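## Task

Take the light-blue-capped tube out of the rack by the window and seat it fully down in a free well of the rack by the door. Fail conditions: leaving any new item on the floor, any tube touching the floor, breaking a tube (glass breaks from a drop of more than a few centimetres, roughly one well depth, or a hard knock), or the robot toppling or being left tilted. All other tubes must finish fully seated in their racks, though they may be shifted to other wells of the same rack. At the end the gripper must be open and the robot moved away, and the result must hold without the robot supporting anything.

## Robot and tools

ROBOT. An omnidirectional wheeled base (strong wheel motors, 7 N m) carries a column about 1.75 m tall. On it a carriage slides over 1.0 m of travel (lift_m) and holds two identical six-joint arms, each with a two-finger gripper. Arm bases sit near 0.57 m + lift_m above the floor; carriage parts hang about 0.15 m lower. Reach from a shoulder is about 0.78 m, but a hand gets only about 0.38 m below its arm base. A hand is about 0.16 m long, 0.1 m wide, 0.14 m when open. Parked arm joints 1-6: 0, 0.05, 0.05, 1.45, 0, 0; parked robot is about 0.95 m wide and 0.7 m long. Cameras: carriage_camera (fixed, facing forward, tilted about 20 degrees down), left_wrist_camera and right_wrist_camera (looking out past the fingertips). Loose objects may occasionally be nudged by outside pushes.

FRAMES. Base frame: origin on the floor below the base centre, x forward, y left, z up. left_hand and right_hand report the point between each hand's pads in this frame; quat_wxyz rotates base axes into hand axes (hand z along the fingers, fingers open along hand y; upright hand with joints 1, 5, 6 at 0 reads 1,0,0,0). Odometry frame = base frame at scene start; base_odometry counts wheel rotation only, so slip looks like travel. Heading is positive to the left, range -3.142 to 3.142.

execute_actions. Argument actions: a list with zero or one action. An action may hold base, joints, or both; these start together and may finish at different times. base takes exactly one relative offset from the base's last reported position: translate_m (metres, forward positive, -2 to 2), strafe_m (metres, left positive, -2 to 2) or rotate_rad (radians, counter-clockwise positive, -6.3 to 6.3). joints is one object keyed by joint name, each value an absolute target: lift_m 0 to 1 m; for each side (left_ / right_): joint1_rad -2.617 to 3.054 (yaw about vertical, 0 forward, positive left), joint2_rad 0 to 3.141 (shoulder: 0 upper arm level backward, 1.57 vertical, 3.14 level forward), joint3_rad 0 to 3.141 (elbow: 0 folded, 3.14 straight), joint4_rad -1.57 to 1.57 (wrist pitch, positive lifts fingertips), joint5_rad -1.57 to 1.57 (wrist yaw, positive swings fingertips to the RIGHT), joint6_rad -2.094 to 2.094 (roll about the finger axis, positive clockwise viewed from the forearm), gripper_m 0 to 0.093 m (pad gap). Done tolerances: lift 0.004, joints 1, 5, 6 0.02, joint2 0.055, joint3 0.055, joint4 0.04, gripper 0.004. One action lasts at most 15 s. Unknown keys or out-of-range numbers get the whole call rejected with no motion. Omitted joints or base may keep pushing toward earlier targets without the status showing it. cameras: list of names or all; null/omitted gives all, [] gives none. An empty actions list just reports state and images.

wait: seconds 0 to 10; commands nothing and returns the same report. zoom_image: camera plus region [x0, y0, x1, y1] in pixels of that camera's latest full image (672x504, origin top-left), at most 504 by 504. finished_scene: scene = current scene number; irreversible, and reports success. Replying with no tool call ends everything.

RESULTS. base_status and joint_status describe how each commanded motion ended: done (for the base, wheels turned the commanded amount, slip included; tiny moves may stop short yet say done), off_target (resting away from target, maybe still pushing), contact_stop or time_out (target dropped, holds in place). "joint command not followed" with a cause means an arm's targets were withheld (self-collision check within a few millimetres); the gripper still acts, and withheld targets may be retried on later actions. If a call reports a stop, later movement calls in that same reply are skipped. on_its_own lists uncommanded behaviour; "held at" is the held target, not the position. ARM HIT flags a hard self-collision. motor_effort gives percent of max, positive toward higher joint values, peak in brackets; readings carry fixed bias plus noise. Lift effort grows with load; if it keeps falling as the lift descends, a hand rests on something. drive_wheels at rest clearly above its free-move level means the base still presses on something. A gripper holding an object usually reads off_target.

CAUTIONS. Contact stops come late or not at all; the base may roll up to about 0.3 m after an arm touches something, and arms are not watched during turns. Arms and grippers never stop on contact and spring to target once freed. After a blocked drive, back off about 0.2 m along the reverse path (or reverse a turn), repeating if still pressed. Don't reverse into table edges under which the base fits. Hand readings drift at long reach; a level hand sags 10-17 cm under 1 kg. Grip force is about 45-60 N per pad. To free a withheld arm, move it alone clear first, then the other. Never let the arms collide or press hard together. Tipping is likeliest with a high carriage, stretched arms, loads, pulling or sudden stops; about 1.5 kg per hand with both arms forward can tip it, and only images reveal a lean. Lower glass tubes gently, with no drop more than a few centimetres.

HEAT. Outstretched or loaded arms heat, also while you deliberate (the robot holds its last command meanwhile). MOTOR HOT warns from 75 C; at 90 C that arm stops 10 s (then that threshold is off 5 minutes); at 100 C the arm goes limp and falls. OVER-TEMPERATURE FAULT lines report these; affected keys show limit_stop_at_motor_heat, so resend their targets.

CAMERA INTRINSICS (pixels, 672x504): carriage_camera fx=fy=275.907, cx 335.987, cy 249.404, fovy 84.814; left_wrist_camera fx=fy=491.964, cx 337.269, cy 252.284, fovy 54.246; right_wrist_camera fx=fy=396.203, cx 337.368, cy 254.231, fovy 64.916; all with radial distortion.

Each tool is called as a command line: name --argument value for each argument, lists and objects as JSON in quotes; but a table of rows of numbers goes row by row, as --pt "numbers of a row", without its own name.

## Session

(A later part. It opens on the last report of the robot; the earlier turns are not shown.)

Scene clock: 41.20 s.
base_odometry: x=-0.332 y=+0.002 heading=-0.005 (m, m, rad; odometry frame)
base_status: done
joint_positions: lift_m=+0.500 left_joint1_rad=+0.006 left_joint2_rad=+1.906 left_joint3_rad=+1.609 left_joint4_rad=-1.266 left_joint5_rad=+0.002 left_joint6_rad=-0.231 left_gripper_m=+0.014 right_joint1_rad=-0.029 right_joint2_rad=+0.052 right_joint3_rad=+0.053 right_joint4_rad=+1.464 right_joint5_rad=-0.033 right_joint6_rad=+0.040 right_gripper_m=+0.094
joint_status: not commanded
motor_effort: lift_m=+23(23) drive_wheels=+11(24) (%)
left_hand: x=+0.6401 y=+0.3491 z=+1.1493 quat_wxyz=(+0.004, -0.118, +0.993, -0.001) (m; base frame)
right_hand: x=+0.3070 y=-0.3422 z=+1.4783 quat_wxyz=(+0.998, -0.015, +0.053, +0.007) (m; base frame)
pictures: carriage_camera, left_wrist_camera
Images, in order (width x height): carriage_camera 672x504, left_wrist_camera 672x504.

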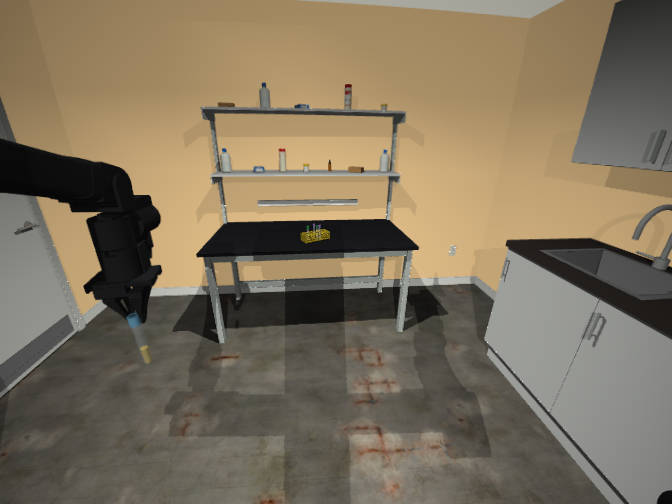

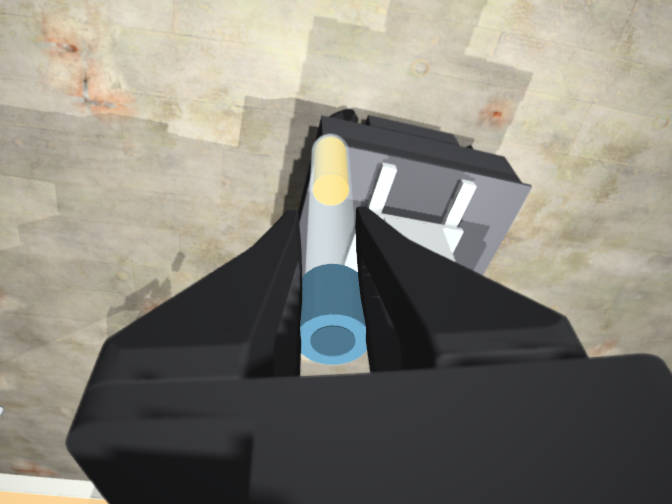

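execute_actions --actions '[{"base":{"strafe_m":-0.18}}]' --cameras '[]'

execute_actions --actions '[{"base":{"translate_m":1.2}}]' --cameras '["carriage_camera"]'

Scene clock: 43.47 s.
base_odometry: x=-0.333 y=-0.178 heading=-0.003 (m, m, rad; odometry frame)
base_status: done
joint_positions: lift_m=+0.500 left_joint1_rad=+0.000 left_joint2_rad=+1.906 left_joint3_rad=+1.609 left_joint4_rad=-1.267 left_joint5_rad=+0.002 left_joint6_rad=-0.231 left_gripper_m=+0.014 right_joint1_rad=-0.029 right_joint2_rad=+0.052 right_joint3_rad=+0.053 right_joint4_rad=+1.466 right_joint5_rad=-0.033 right_joint6_rad=+0.040 right_gripper_m=+0.094
joint_status: not commanded
motor_effort: lift_m=+23(23) drive_wheels=-13(22) (%)
left_hand: x=+0.6400 y=+0.3469 z=+1.1493 quat_wxyz=(+0.004, -0.115, +0.993, -0.001) (m; base frame)
right_hand: x=+0.3066 y=-0.3422 z=+1.4784 quat_wxyz=(+0.998, -0.015, +0.053, +0.006) (m; base frame)
pictures: none
No camera images: the call's "cameras" was empty. Leave "cameras" out to get every camera's image.

Scene clock: 48.17 s.
base_odometry: x=+0.867 y=-0.183 heading=-0.004 (m, m, rad; odometry frame)
base_status: done
joint_positions: lift_m=+0.500 left_joint1_rad=+0.000 left_joint2_rad=+1.906 left_joint3_rad=+1.609 left_joint4_rad=-1.272 left_joint5_rad=+0.002 left_joint6_rad=-0.231 left_gripper_m=+0.014 right_joint1_rad=-0.029 right_joint2_rad=+0.052 right_joint3_rad=+0.053 right_joint4_rad=+1.470 right_joint5_rad=-0.033 right_joint6_rad=+0.040 right_gripper_m=+0.094
joint_status: not commanded
motor_effort: lift_m=+23(23) drive_wheels=-9(20) (%)
left_hand: x=+0.6388 y=+0.3468 z=+1.1493 quat_wxyz=(+0.001, -0.115, +0.993, -0.001) (m; base frame)
right_hand: x=+0.3056 y=-0.3422 z=+1.4785 quat_wxyz=(+0.999, -0.015, +0.050, +0.006) (m; base frame)
pictures: carriage_camera
Images, in order (width x height): carriage_camera 672x504.

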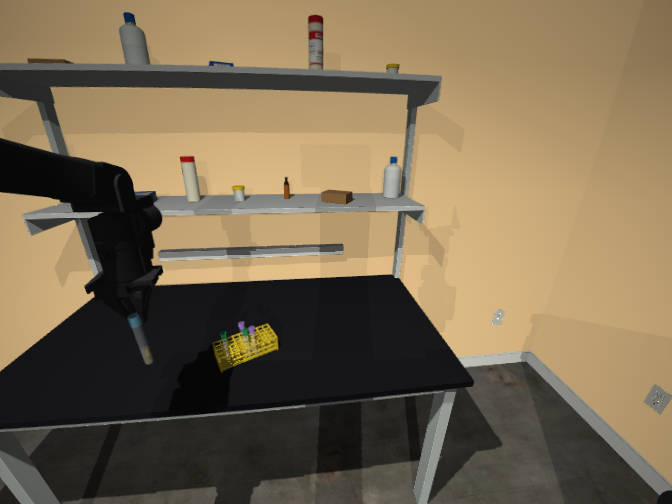

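execute_actions --actions '[{"base":{"translate_m":0.33},"joints":{"lift_m":0.40}}]' --cameras '["carriage_camera","left_wrist_camera"]'

Scene clock: 51.00 s.
base_odometry: x=+1.197 y=-0.185 heading=-0.005 (m, m, rad; odometry frame)
base_status: done
joint_positions: lift_m=+0.400 left_joint1_rad=+0.000 left_joint2_rad=+1.905 left_joint3_rad=+1.609 left_joint4_rad=-1.272 left_joint5_rad=+0.002 left_joint6_rad=-0.231 left_gripper_m=+0.014 right_joint1_rad=-0.029 right_joint2_rad=+0.052 right_joint3_rad=+0.053 right_joint4_rad=+1.470 right_joint5_rad=-0.033 right_joint6_rad=+0.040 right_gripper_m=+0.094
joint_status: all done
motor_effort: lift_m=+21(21) drive_wheels=-8(17) (%)
left_hand: x=+0.6387 y=+0.3469 z=+1.0499 quat_wxyz=(+0.001, -0.115, +0.993, -0.001) (m; base frame)
right_hand: x=+0.3054 y=-0.3422 z=+1.3788 quat_wxyz=(+0.999, -0.015, +0.050, +0.006) (m; base frame)
pictures: carriage_camera, left_wrist_camera
Images, in order (width x height): carriage_camera 672x504, left_wrist_camera 672x504.

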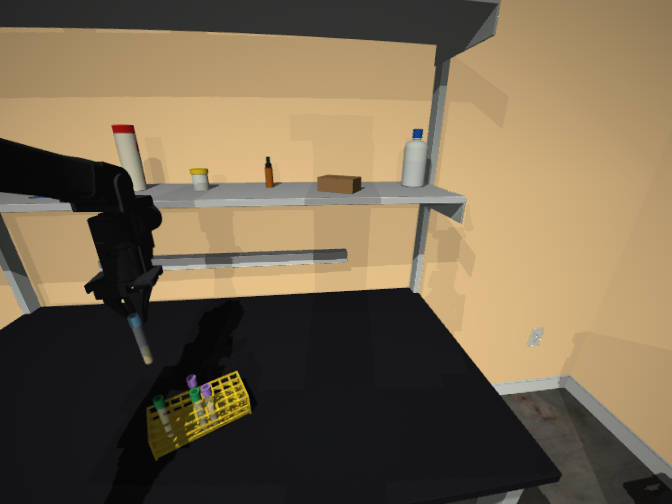

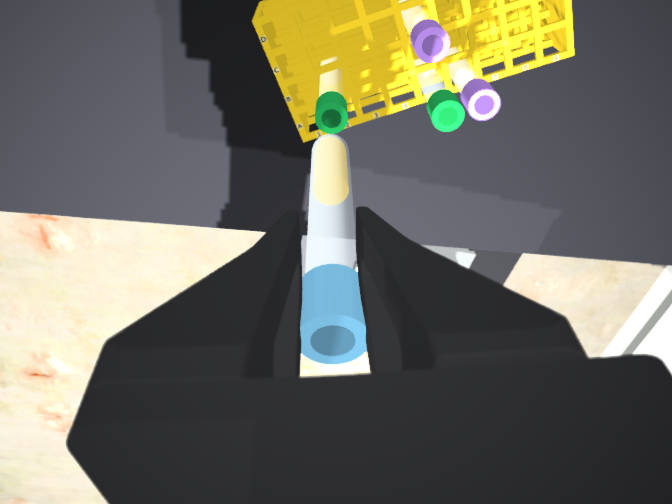

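execute_actions --actions '[{"base":{"strafe_m":-0.051}}]' --cameras '[]'

execute_actions --actions '[{"base":{"translate_m":-0.037},"joints":{"lift_m":0.30}}]' --cameras '["carriage_camera","left_wrist_camera"]'

zoom_image --camera "carriage_camera" --region '[90,290,270,425]'

zoom_image --camera "left_wrist_camera" --region '[200,20,480,230]'

Scene clock: 52.70 s.
base_odometry: x=+1.198 y=-0.236 heading=-0.004 (m, m, rad; odometry frame)
base_status: done
joint_positions: lift_m=+0.400 left_joint1_rad=-0.001 left_joint2_rad=+1.905 left_joint3_rad=+1.609 left_joint4_rad=-1.272 left_joint5_rad=+0.002 left_joint6_rad=-0.231 left_gripper_m=+0.014 right_joint1_rad=-0.029 right_joint2_rad=+0.052 right_joint3_rad=+0.053 right_joint4_rad=+1.470 right_joint5_rad=-0.034 right_joint6_rad=+0.040 right_gripper_m=+0.094
joint_status: not commanded
motor_effort: lift_m=+21(21) drive_wheels=+3(16) (%)
left_hand: x=+0.6388 y=+0.3464 z=+1.0499 quat_wxyz=(+0.002, -0.114, +0.993, -0.001) (m; base frame)
right_hand: x=+0.3054 y=-0.3421 z=+1.3788 quat_wxyz=(+0.999, -0.015, +0.050, +0.006) (m; base frame)
pictures: none
No camera images: the call's "cameras" was empty. Leave "cameras" out to get every camera's image.

Scene clock: 53.83 s.
base_odometry: x=+1.161 y=-0.236 heading=-0.004 (m, m, rad; odometry frame)
base_status: done
joint_positions: lift_m=+0.300 left_joint1_rad=-0.001 left_joint2_rad=+1.904 left_joint3_rad=+1.609 left_joint4_rad=-1.273 left_joint5_rad=+0.002 left_joint6_rad=-0.231 left_gripper_m=+0.014 right_joint1_rad=-0.029 right_joint2_rad=+0.052 right_joint3_rad=+0.053 right_joint4_rad=+1.471 right_joint5_rad=-0.034 right_joint6_rad=+0.040 right_gripper_m=+0.094
joint_status: all done
motor_effort: lift_m=+21(21) drive_wheels=-2(11) (%)
left_hand: x=+0.6386 y=+0.3464 z=+0.9500 quat_wxyz=(+0.001, -0.114, +0.993, -0.001) (m; base frame)
right_hand: x=+0.3053 y=-0.3421 z=+1.2788 quat_wxyz=(+0.999, -0.015, +0.050, +0.006) (m; base frame)
pictures: carriage_camera, left_wrist_camera
Images, in order (width x height): carriage_camera 672x504, left_wrist_camera 672x504.

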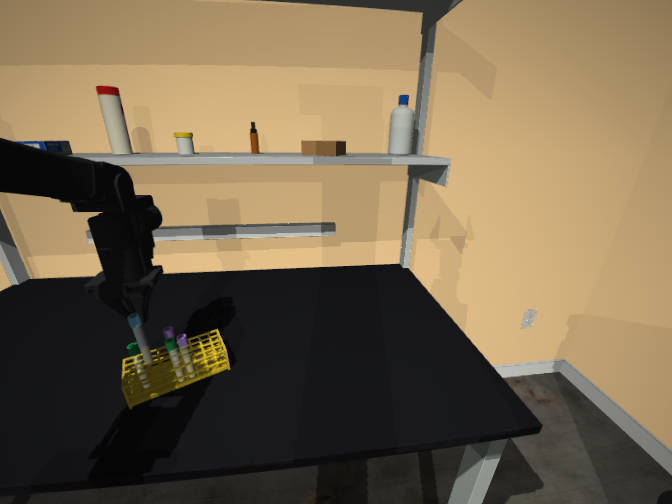

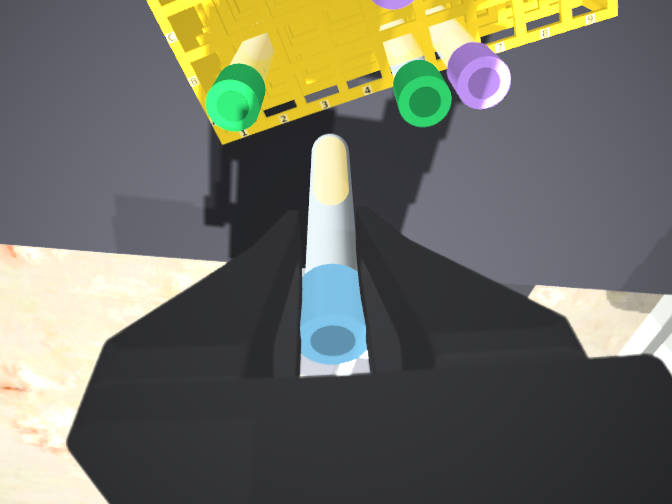

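Region (90, 290, 270, 425) of carriage_camera's 672x504 image, scaled by 2.800, with more detail than that image has; it fills the top 378 rows of this view, and the rest is white.

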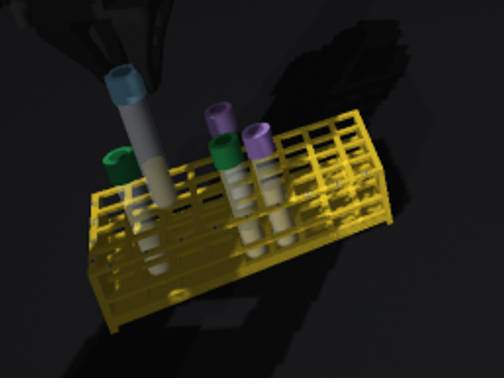

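Region (200, 20, 480, 230) of left_wrist_camera's 672x504 image, scaled by 1.800, with more detail than that image has; it fills the top 378 rows of this view, and the rest is white.

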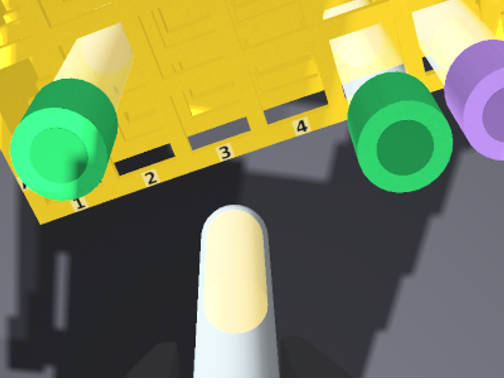

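execute_actions --actions '[{"base":{"strafe_m":0.008}}]' --cameras '[]'

execute_actions --actions '[{"base":{"translate_m":0.014},"joints":{"lift_m":0.275}}]' --cameras '["carriage_camera","left_wrist_camera"]'

zoom_image --camera "carriage_camera" --region '[90,290,270,425]'

zoom_image --camera "left_wrist_camera" --region '[200,20,480,230]'

Scene clock: 54.77 s.
base_odometry: x=+1.161 y=-0.229 heading=-0.005 (m, m, rad; odometry frame)
base_status: done
joint_positions: lift_m=+0.300 left_joint1_rad=+0.001 left_joint2_rad=+1.904 left_joint3_rad=+1.609 left_joint4_rad=-1.272 left_joint5_rad=+0.002 left_joint6_rad=-0.231 left_gripper_m=+0.014 right_joint1_rad=-0.029 right_joint2_rad=+0.052 right_joint3_rad=+0.053 right_joint4_rad=+1.471 right_joint5_rad=-0.033 right_joint6_rad=+0.040 right_gripper_m=+0.094
joint_status: not commanded
motor_effort: lift_m=+21(21) drive_wheels=-3(8) (%)
left_hand: x=+0.6388 y=+0.3470 z=+0.9500 quat_wxyz=(+0.002, -0.115, +0.993, -0.001) (m; base frame)
right_hand: x=+0.3053 y=-0.3422 z=+1.2788 quat_wxyz=(+0.999, -0.015, +0.050, +0.006) (m; base frame)
pictures: none
No camera images: the call's "cameras" was empty. Leave "cameras" out to get every camera's image.

Scene clock: 55.53 s.
base_odometry: x=+1.175 y=-0.229 heading=-0.004 (m, m, rad; odometry frame)
base_status: done
joint_positions: lift_m=+0.275 left_joint1_rad=-0.001 left_joint2_rad=+1.909 left_joint3_rad=+1.609 left_joint4_rad=-1.272 left_joint5_rad=+0.002 left_joint6_rad=-0.231 left_gripper_m=+0.014 right_joint1_rad=-0.029 right_joint2_rad=+0.052 right_joint3_rad=+0.053 right_joint4_rad=+1.470 right_joint5_rad=-0.033 right_joint6_rad=+0.040 right_gripper_m=+0.094
joint_status: all done
motor_effort: lift_m=+21(22) drive_wheels=+1(14) (%)
left_hand: x=+0.6387 y=+0.3466 z=+0.9236 quat_wxyz=(+0.000, -0.115, +0.993, -0.001) (m; base frame)
right_hand: x=+0.3055 y=-0.3422 z=+1.2538 quat_wxyz=(+0.999, -0.015, +0.050, +0.006) (m; base frame)
pictures: carriage_camera, left_wrist_camera
Images, in order (width x height): carriage_camera 672x504, left_wrist_camera 672x504.

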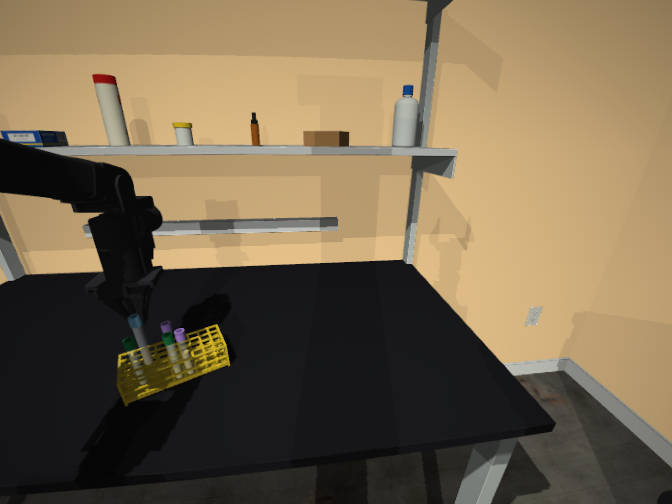

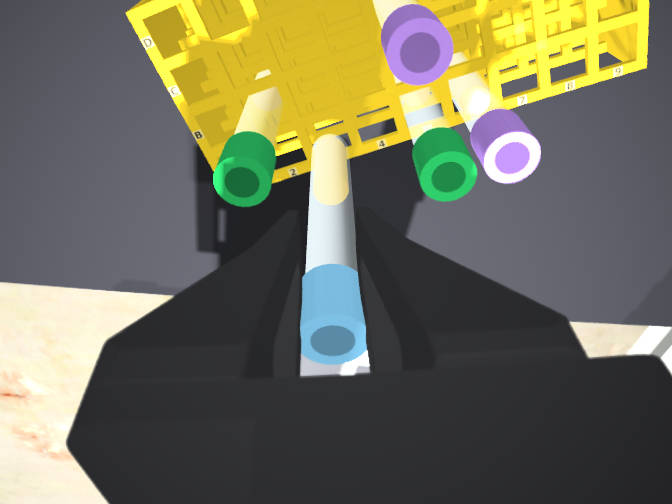

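Region (90, 290, 270, 425) of carriage_camera's 672x504 image, scaled by 2.800, with more detail than that image has; it fills the top 378 rows of this view, and the rest is white.

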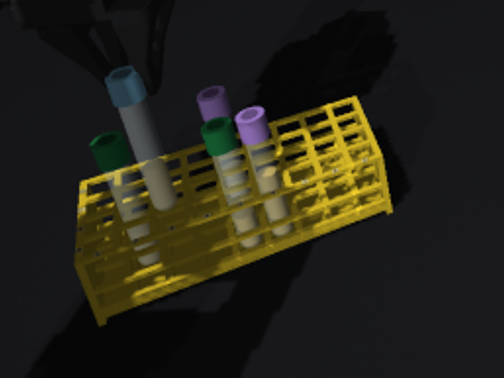

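Region (200, 20, 480, 230) of left_wrist_camera's 672x504 image, scaled by 1.800, with more detail than that image has; it fills the top 378 rows of this view, and the rest is white.

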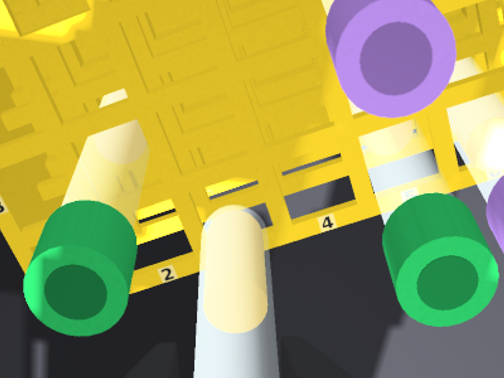

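execute_actions --actions '[{"joints":{"lift_m":0.25}}]' --cameras '["carriage_camera","left_wrist_camera"]'

zoom_image --camera "carriage_camera" --region '[90,280,270,415]'

Scene clock: 56.33 s.
base_odometry: x=+1.175 y=-0.229 heading=-0.004 (m, m, rad; odometry frame)
base_status: not commanded
joint_positions: lift_m=+0.250 left_joint1_rad=-0.001 left_joint2_rad=+1.910 left_joint3_rad=+1.609 left_joint4_rad=-1.272 left_joint5_rad=+0.002 left_joint6_rad=-0.231 left_gripper_m=+0.014 right_joint1_rad=-0.029 right_joint2_rad=+0.052 right_joint3_rad=+0.053 right_joint4_rad=+1.470 right_joint5_rad=-0.033 right_joint6_rad=+0.040 right_gripper_m=+0.094
joint_status: all done
motor_effort: lift_m=+21(22) drive_wheels=+1(2) (%)
left_hand: x=+0.6388 y=+0.3466 z=+0.8982 quat_wxyz=(-0.001, -0.115, +0.993, -0.001) (m; base frame)
right_hand: x=+0.3055 y=-0.3422 z=+1.2288 quat_wxyz=(+0.999, -0.015, +0.050, +0.006) (m; base frame)
pictures: carriage_camera, left_wrist_camera
Images, in order (width x height): carriage_camera 672x504, left_wrist_camera 672x504.

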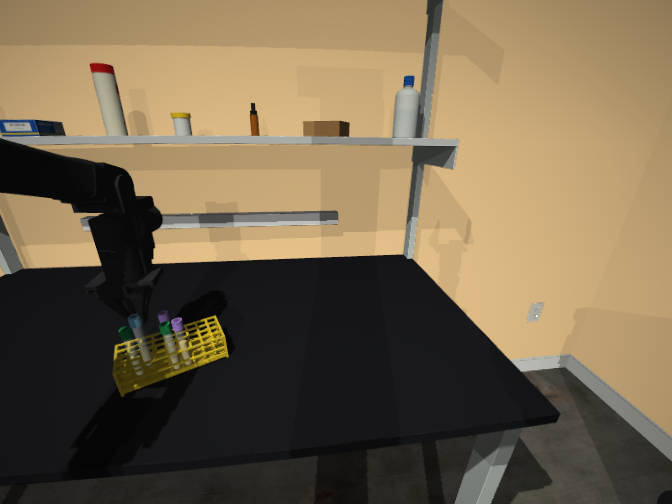

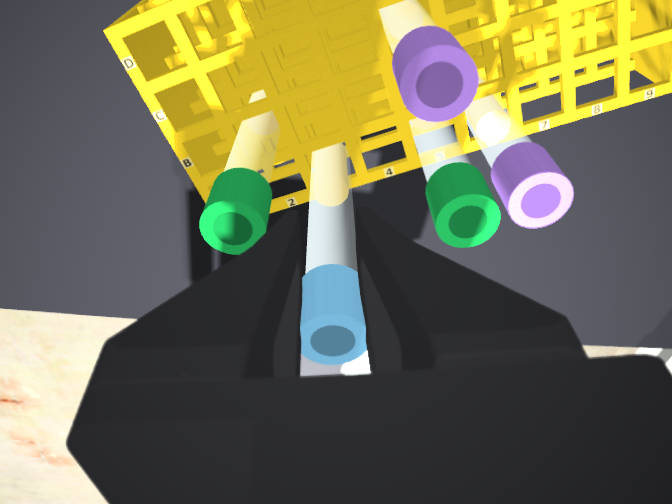

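Region (90, 280, 270, 415) of carriage_camera's 672x504 image, scaled by 2.800, with more detail than that image has; it fills the top 378 rows of this view, and the rest is white.

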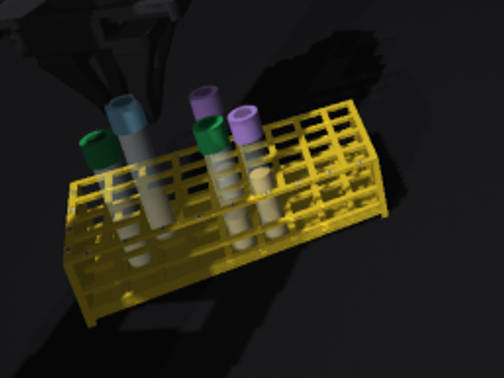

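execute_actions --actions '[{"joints":{"lift_m":0.226}}]' --cameras '["left_wrist_camera"]'

execute_actions --actions '[{"joints":{"left_gripper_m":0.024}}]' --cameras '[]'

execute_actions --actions '[{"joints":{"lift_m":0.33}}]' --cameras '["carriage_camera"]'

zoom_image --camera "carriage_camera" --region '[90,310,270,445]'

Scene clock: 57.20 s.
base_odometry: x=+1.175 y=-0.229 heading=-0.004 (m, m, rad; odometry frame)
base_status: not commanded
joint_positions: lift_m=+0.226 left_joint1_rad=-0.001 left_joint2_rad=+1.910 left_joint3_rad=+1.609 left_joint4_rad=-1.273 left_joint5_rad=+0.002 left_joint6_rad=-0.231 left_gripper_m=+0.014 right_joint1_rad=-0.029 right_joint2_rad=+0.052 right_joint3_rad=+0.053 right_joint4_rad=+1.470 right_joint5_rad=-0.033 right_joint6_rad=+0.040 right_gripper_m=+0.094
joint_status: all done
motor_effort: lift_m=+21(22) drive_wheels=+1(2) (%)
left_hand: x=+0.6386 y=+0.3466 z=+0.8742 quat_wxyz=(-0.001, -0.115, +0.993, -0.001) (m; base frame)
right_hand: x=+0.3055 y=-0.3422 z=+1.2048 quat_wxyz=(+0.999, -0.015, +0.050, +0.006) (m; base frame)
pictures: left_wrist_camera
Images, in order (width x height): left_wrist_camera 672x504.

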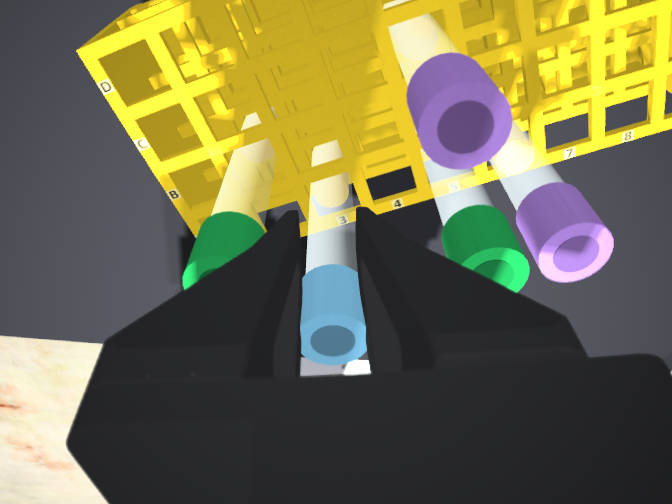

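Scene clock: 57.67 s.
base_odometry: x=+1.175 y=-0.229 heading=-0.004 (m, m, rad; odometry frame)
base_status: not commanded
joint_positions: lift_m=+0.226 left_joint1_rad=-0.001 left_joint2_rad=+1.910 left_joint3_rad=+1.609 left_joint4_rad=-1.273 left_joint5_rad=+0.002 left_joint6_rad=-0.231 left_gripper_m=+0.024 right_joint1_rad=-0.029 right_joint2_rad=+0.052 right_joint3_rad=+0.053 right_joint4_rad=+1.470 right_joint5_rad=-0.033 right_joint6_rad=+0.040 right_gripper_m=+0.094
joint_status: all done
motor_effort: lift_m=+21(21) drive_wheels=+1(1) (%)
left_hand: x=+0.6386 y=+0.3466 z=+0.8742 quat_wxyz=(-0.001, -0.115, +0.993, -0.001) (m; base frame)
right_hand: x=+0.3055 y=-0.3422 z=+1.2048 quat_wxyz=(+0.999, -0.015, +0.050, +0.006) (m; base frame)
pictures: none
No camera images: the call's "cameras" was empty. Leave "cameras" out to get every camera's image.

Scene clock: 58.63 s.
base_odometry: x=+1.175 y=-0.229 heading=-0.004 (m, m, rad; odometry frame)
base_status: not commanded
joint_positions: lift_m=+0.330 left_joint1_rad=-0.001 left_joint2_rad=+1.909 left_joint3_rad=+1.609 left_joint4_rad=-1.271 left_joint5_rad=+0.002 left_joint6_rad=-0.231 left_gripper_m=+0.024 right_joint1_rad=-0.029 right_joint2_rad=+0.052 right_joint3_rad=+0.053 right_joint4_rad=+1.470 right_joint5_rad=-0.033 right_joint6_rad=+0.040 right_gripper_m=+0.094
joint_status: all done
motor_effort: lift_m=+22(28) drive_wheels=+1(2) (%)
left_hand: x=+0.6389 y=+0.3466 z=+0.9783 quat_wxyz=(+0.000, -0.115, +0.993, -0.001) (m; base frame)
right_hand: x=+0.3055 y=-0.3422 z=+1.3087 quat_wxyz=(+0.999, -0.015, +0.050, +0.006) (m; base frame)
pictures: carriage_camera
Images, in order (width x height): carriage_camera 672x504.

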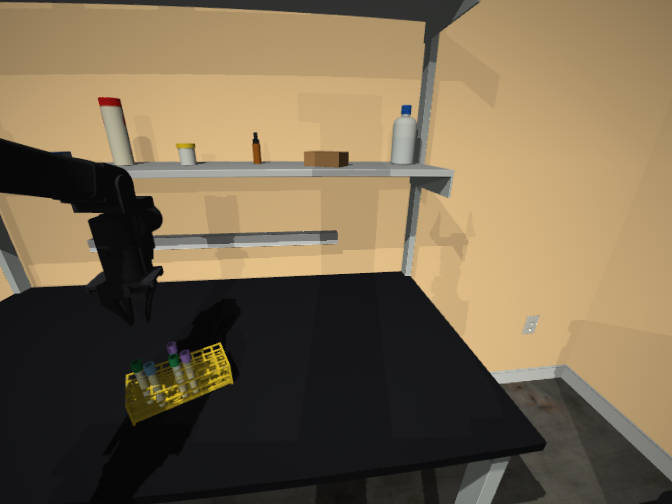

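Region (90, 310, 270, 445) of carriage_camera's 672x504 image, scaled by 2.800, with more detail than that image has; it fills the top 378 rows of this view, and the rest is white.

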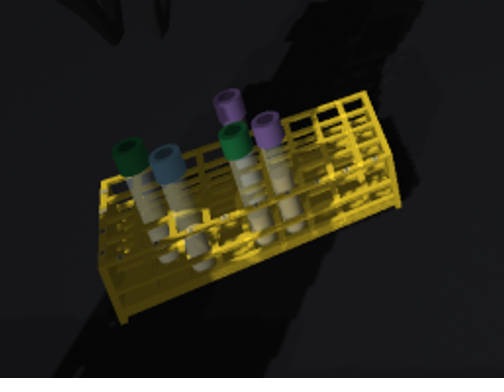

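finished_scene --scene 2

The scene is finished: the task was done.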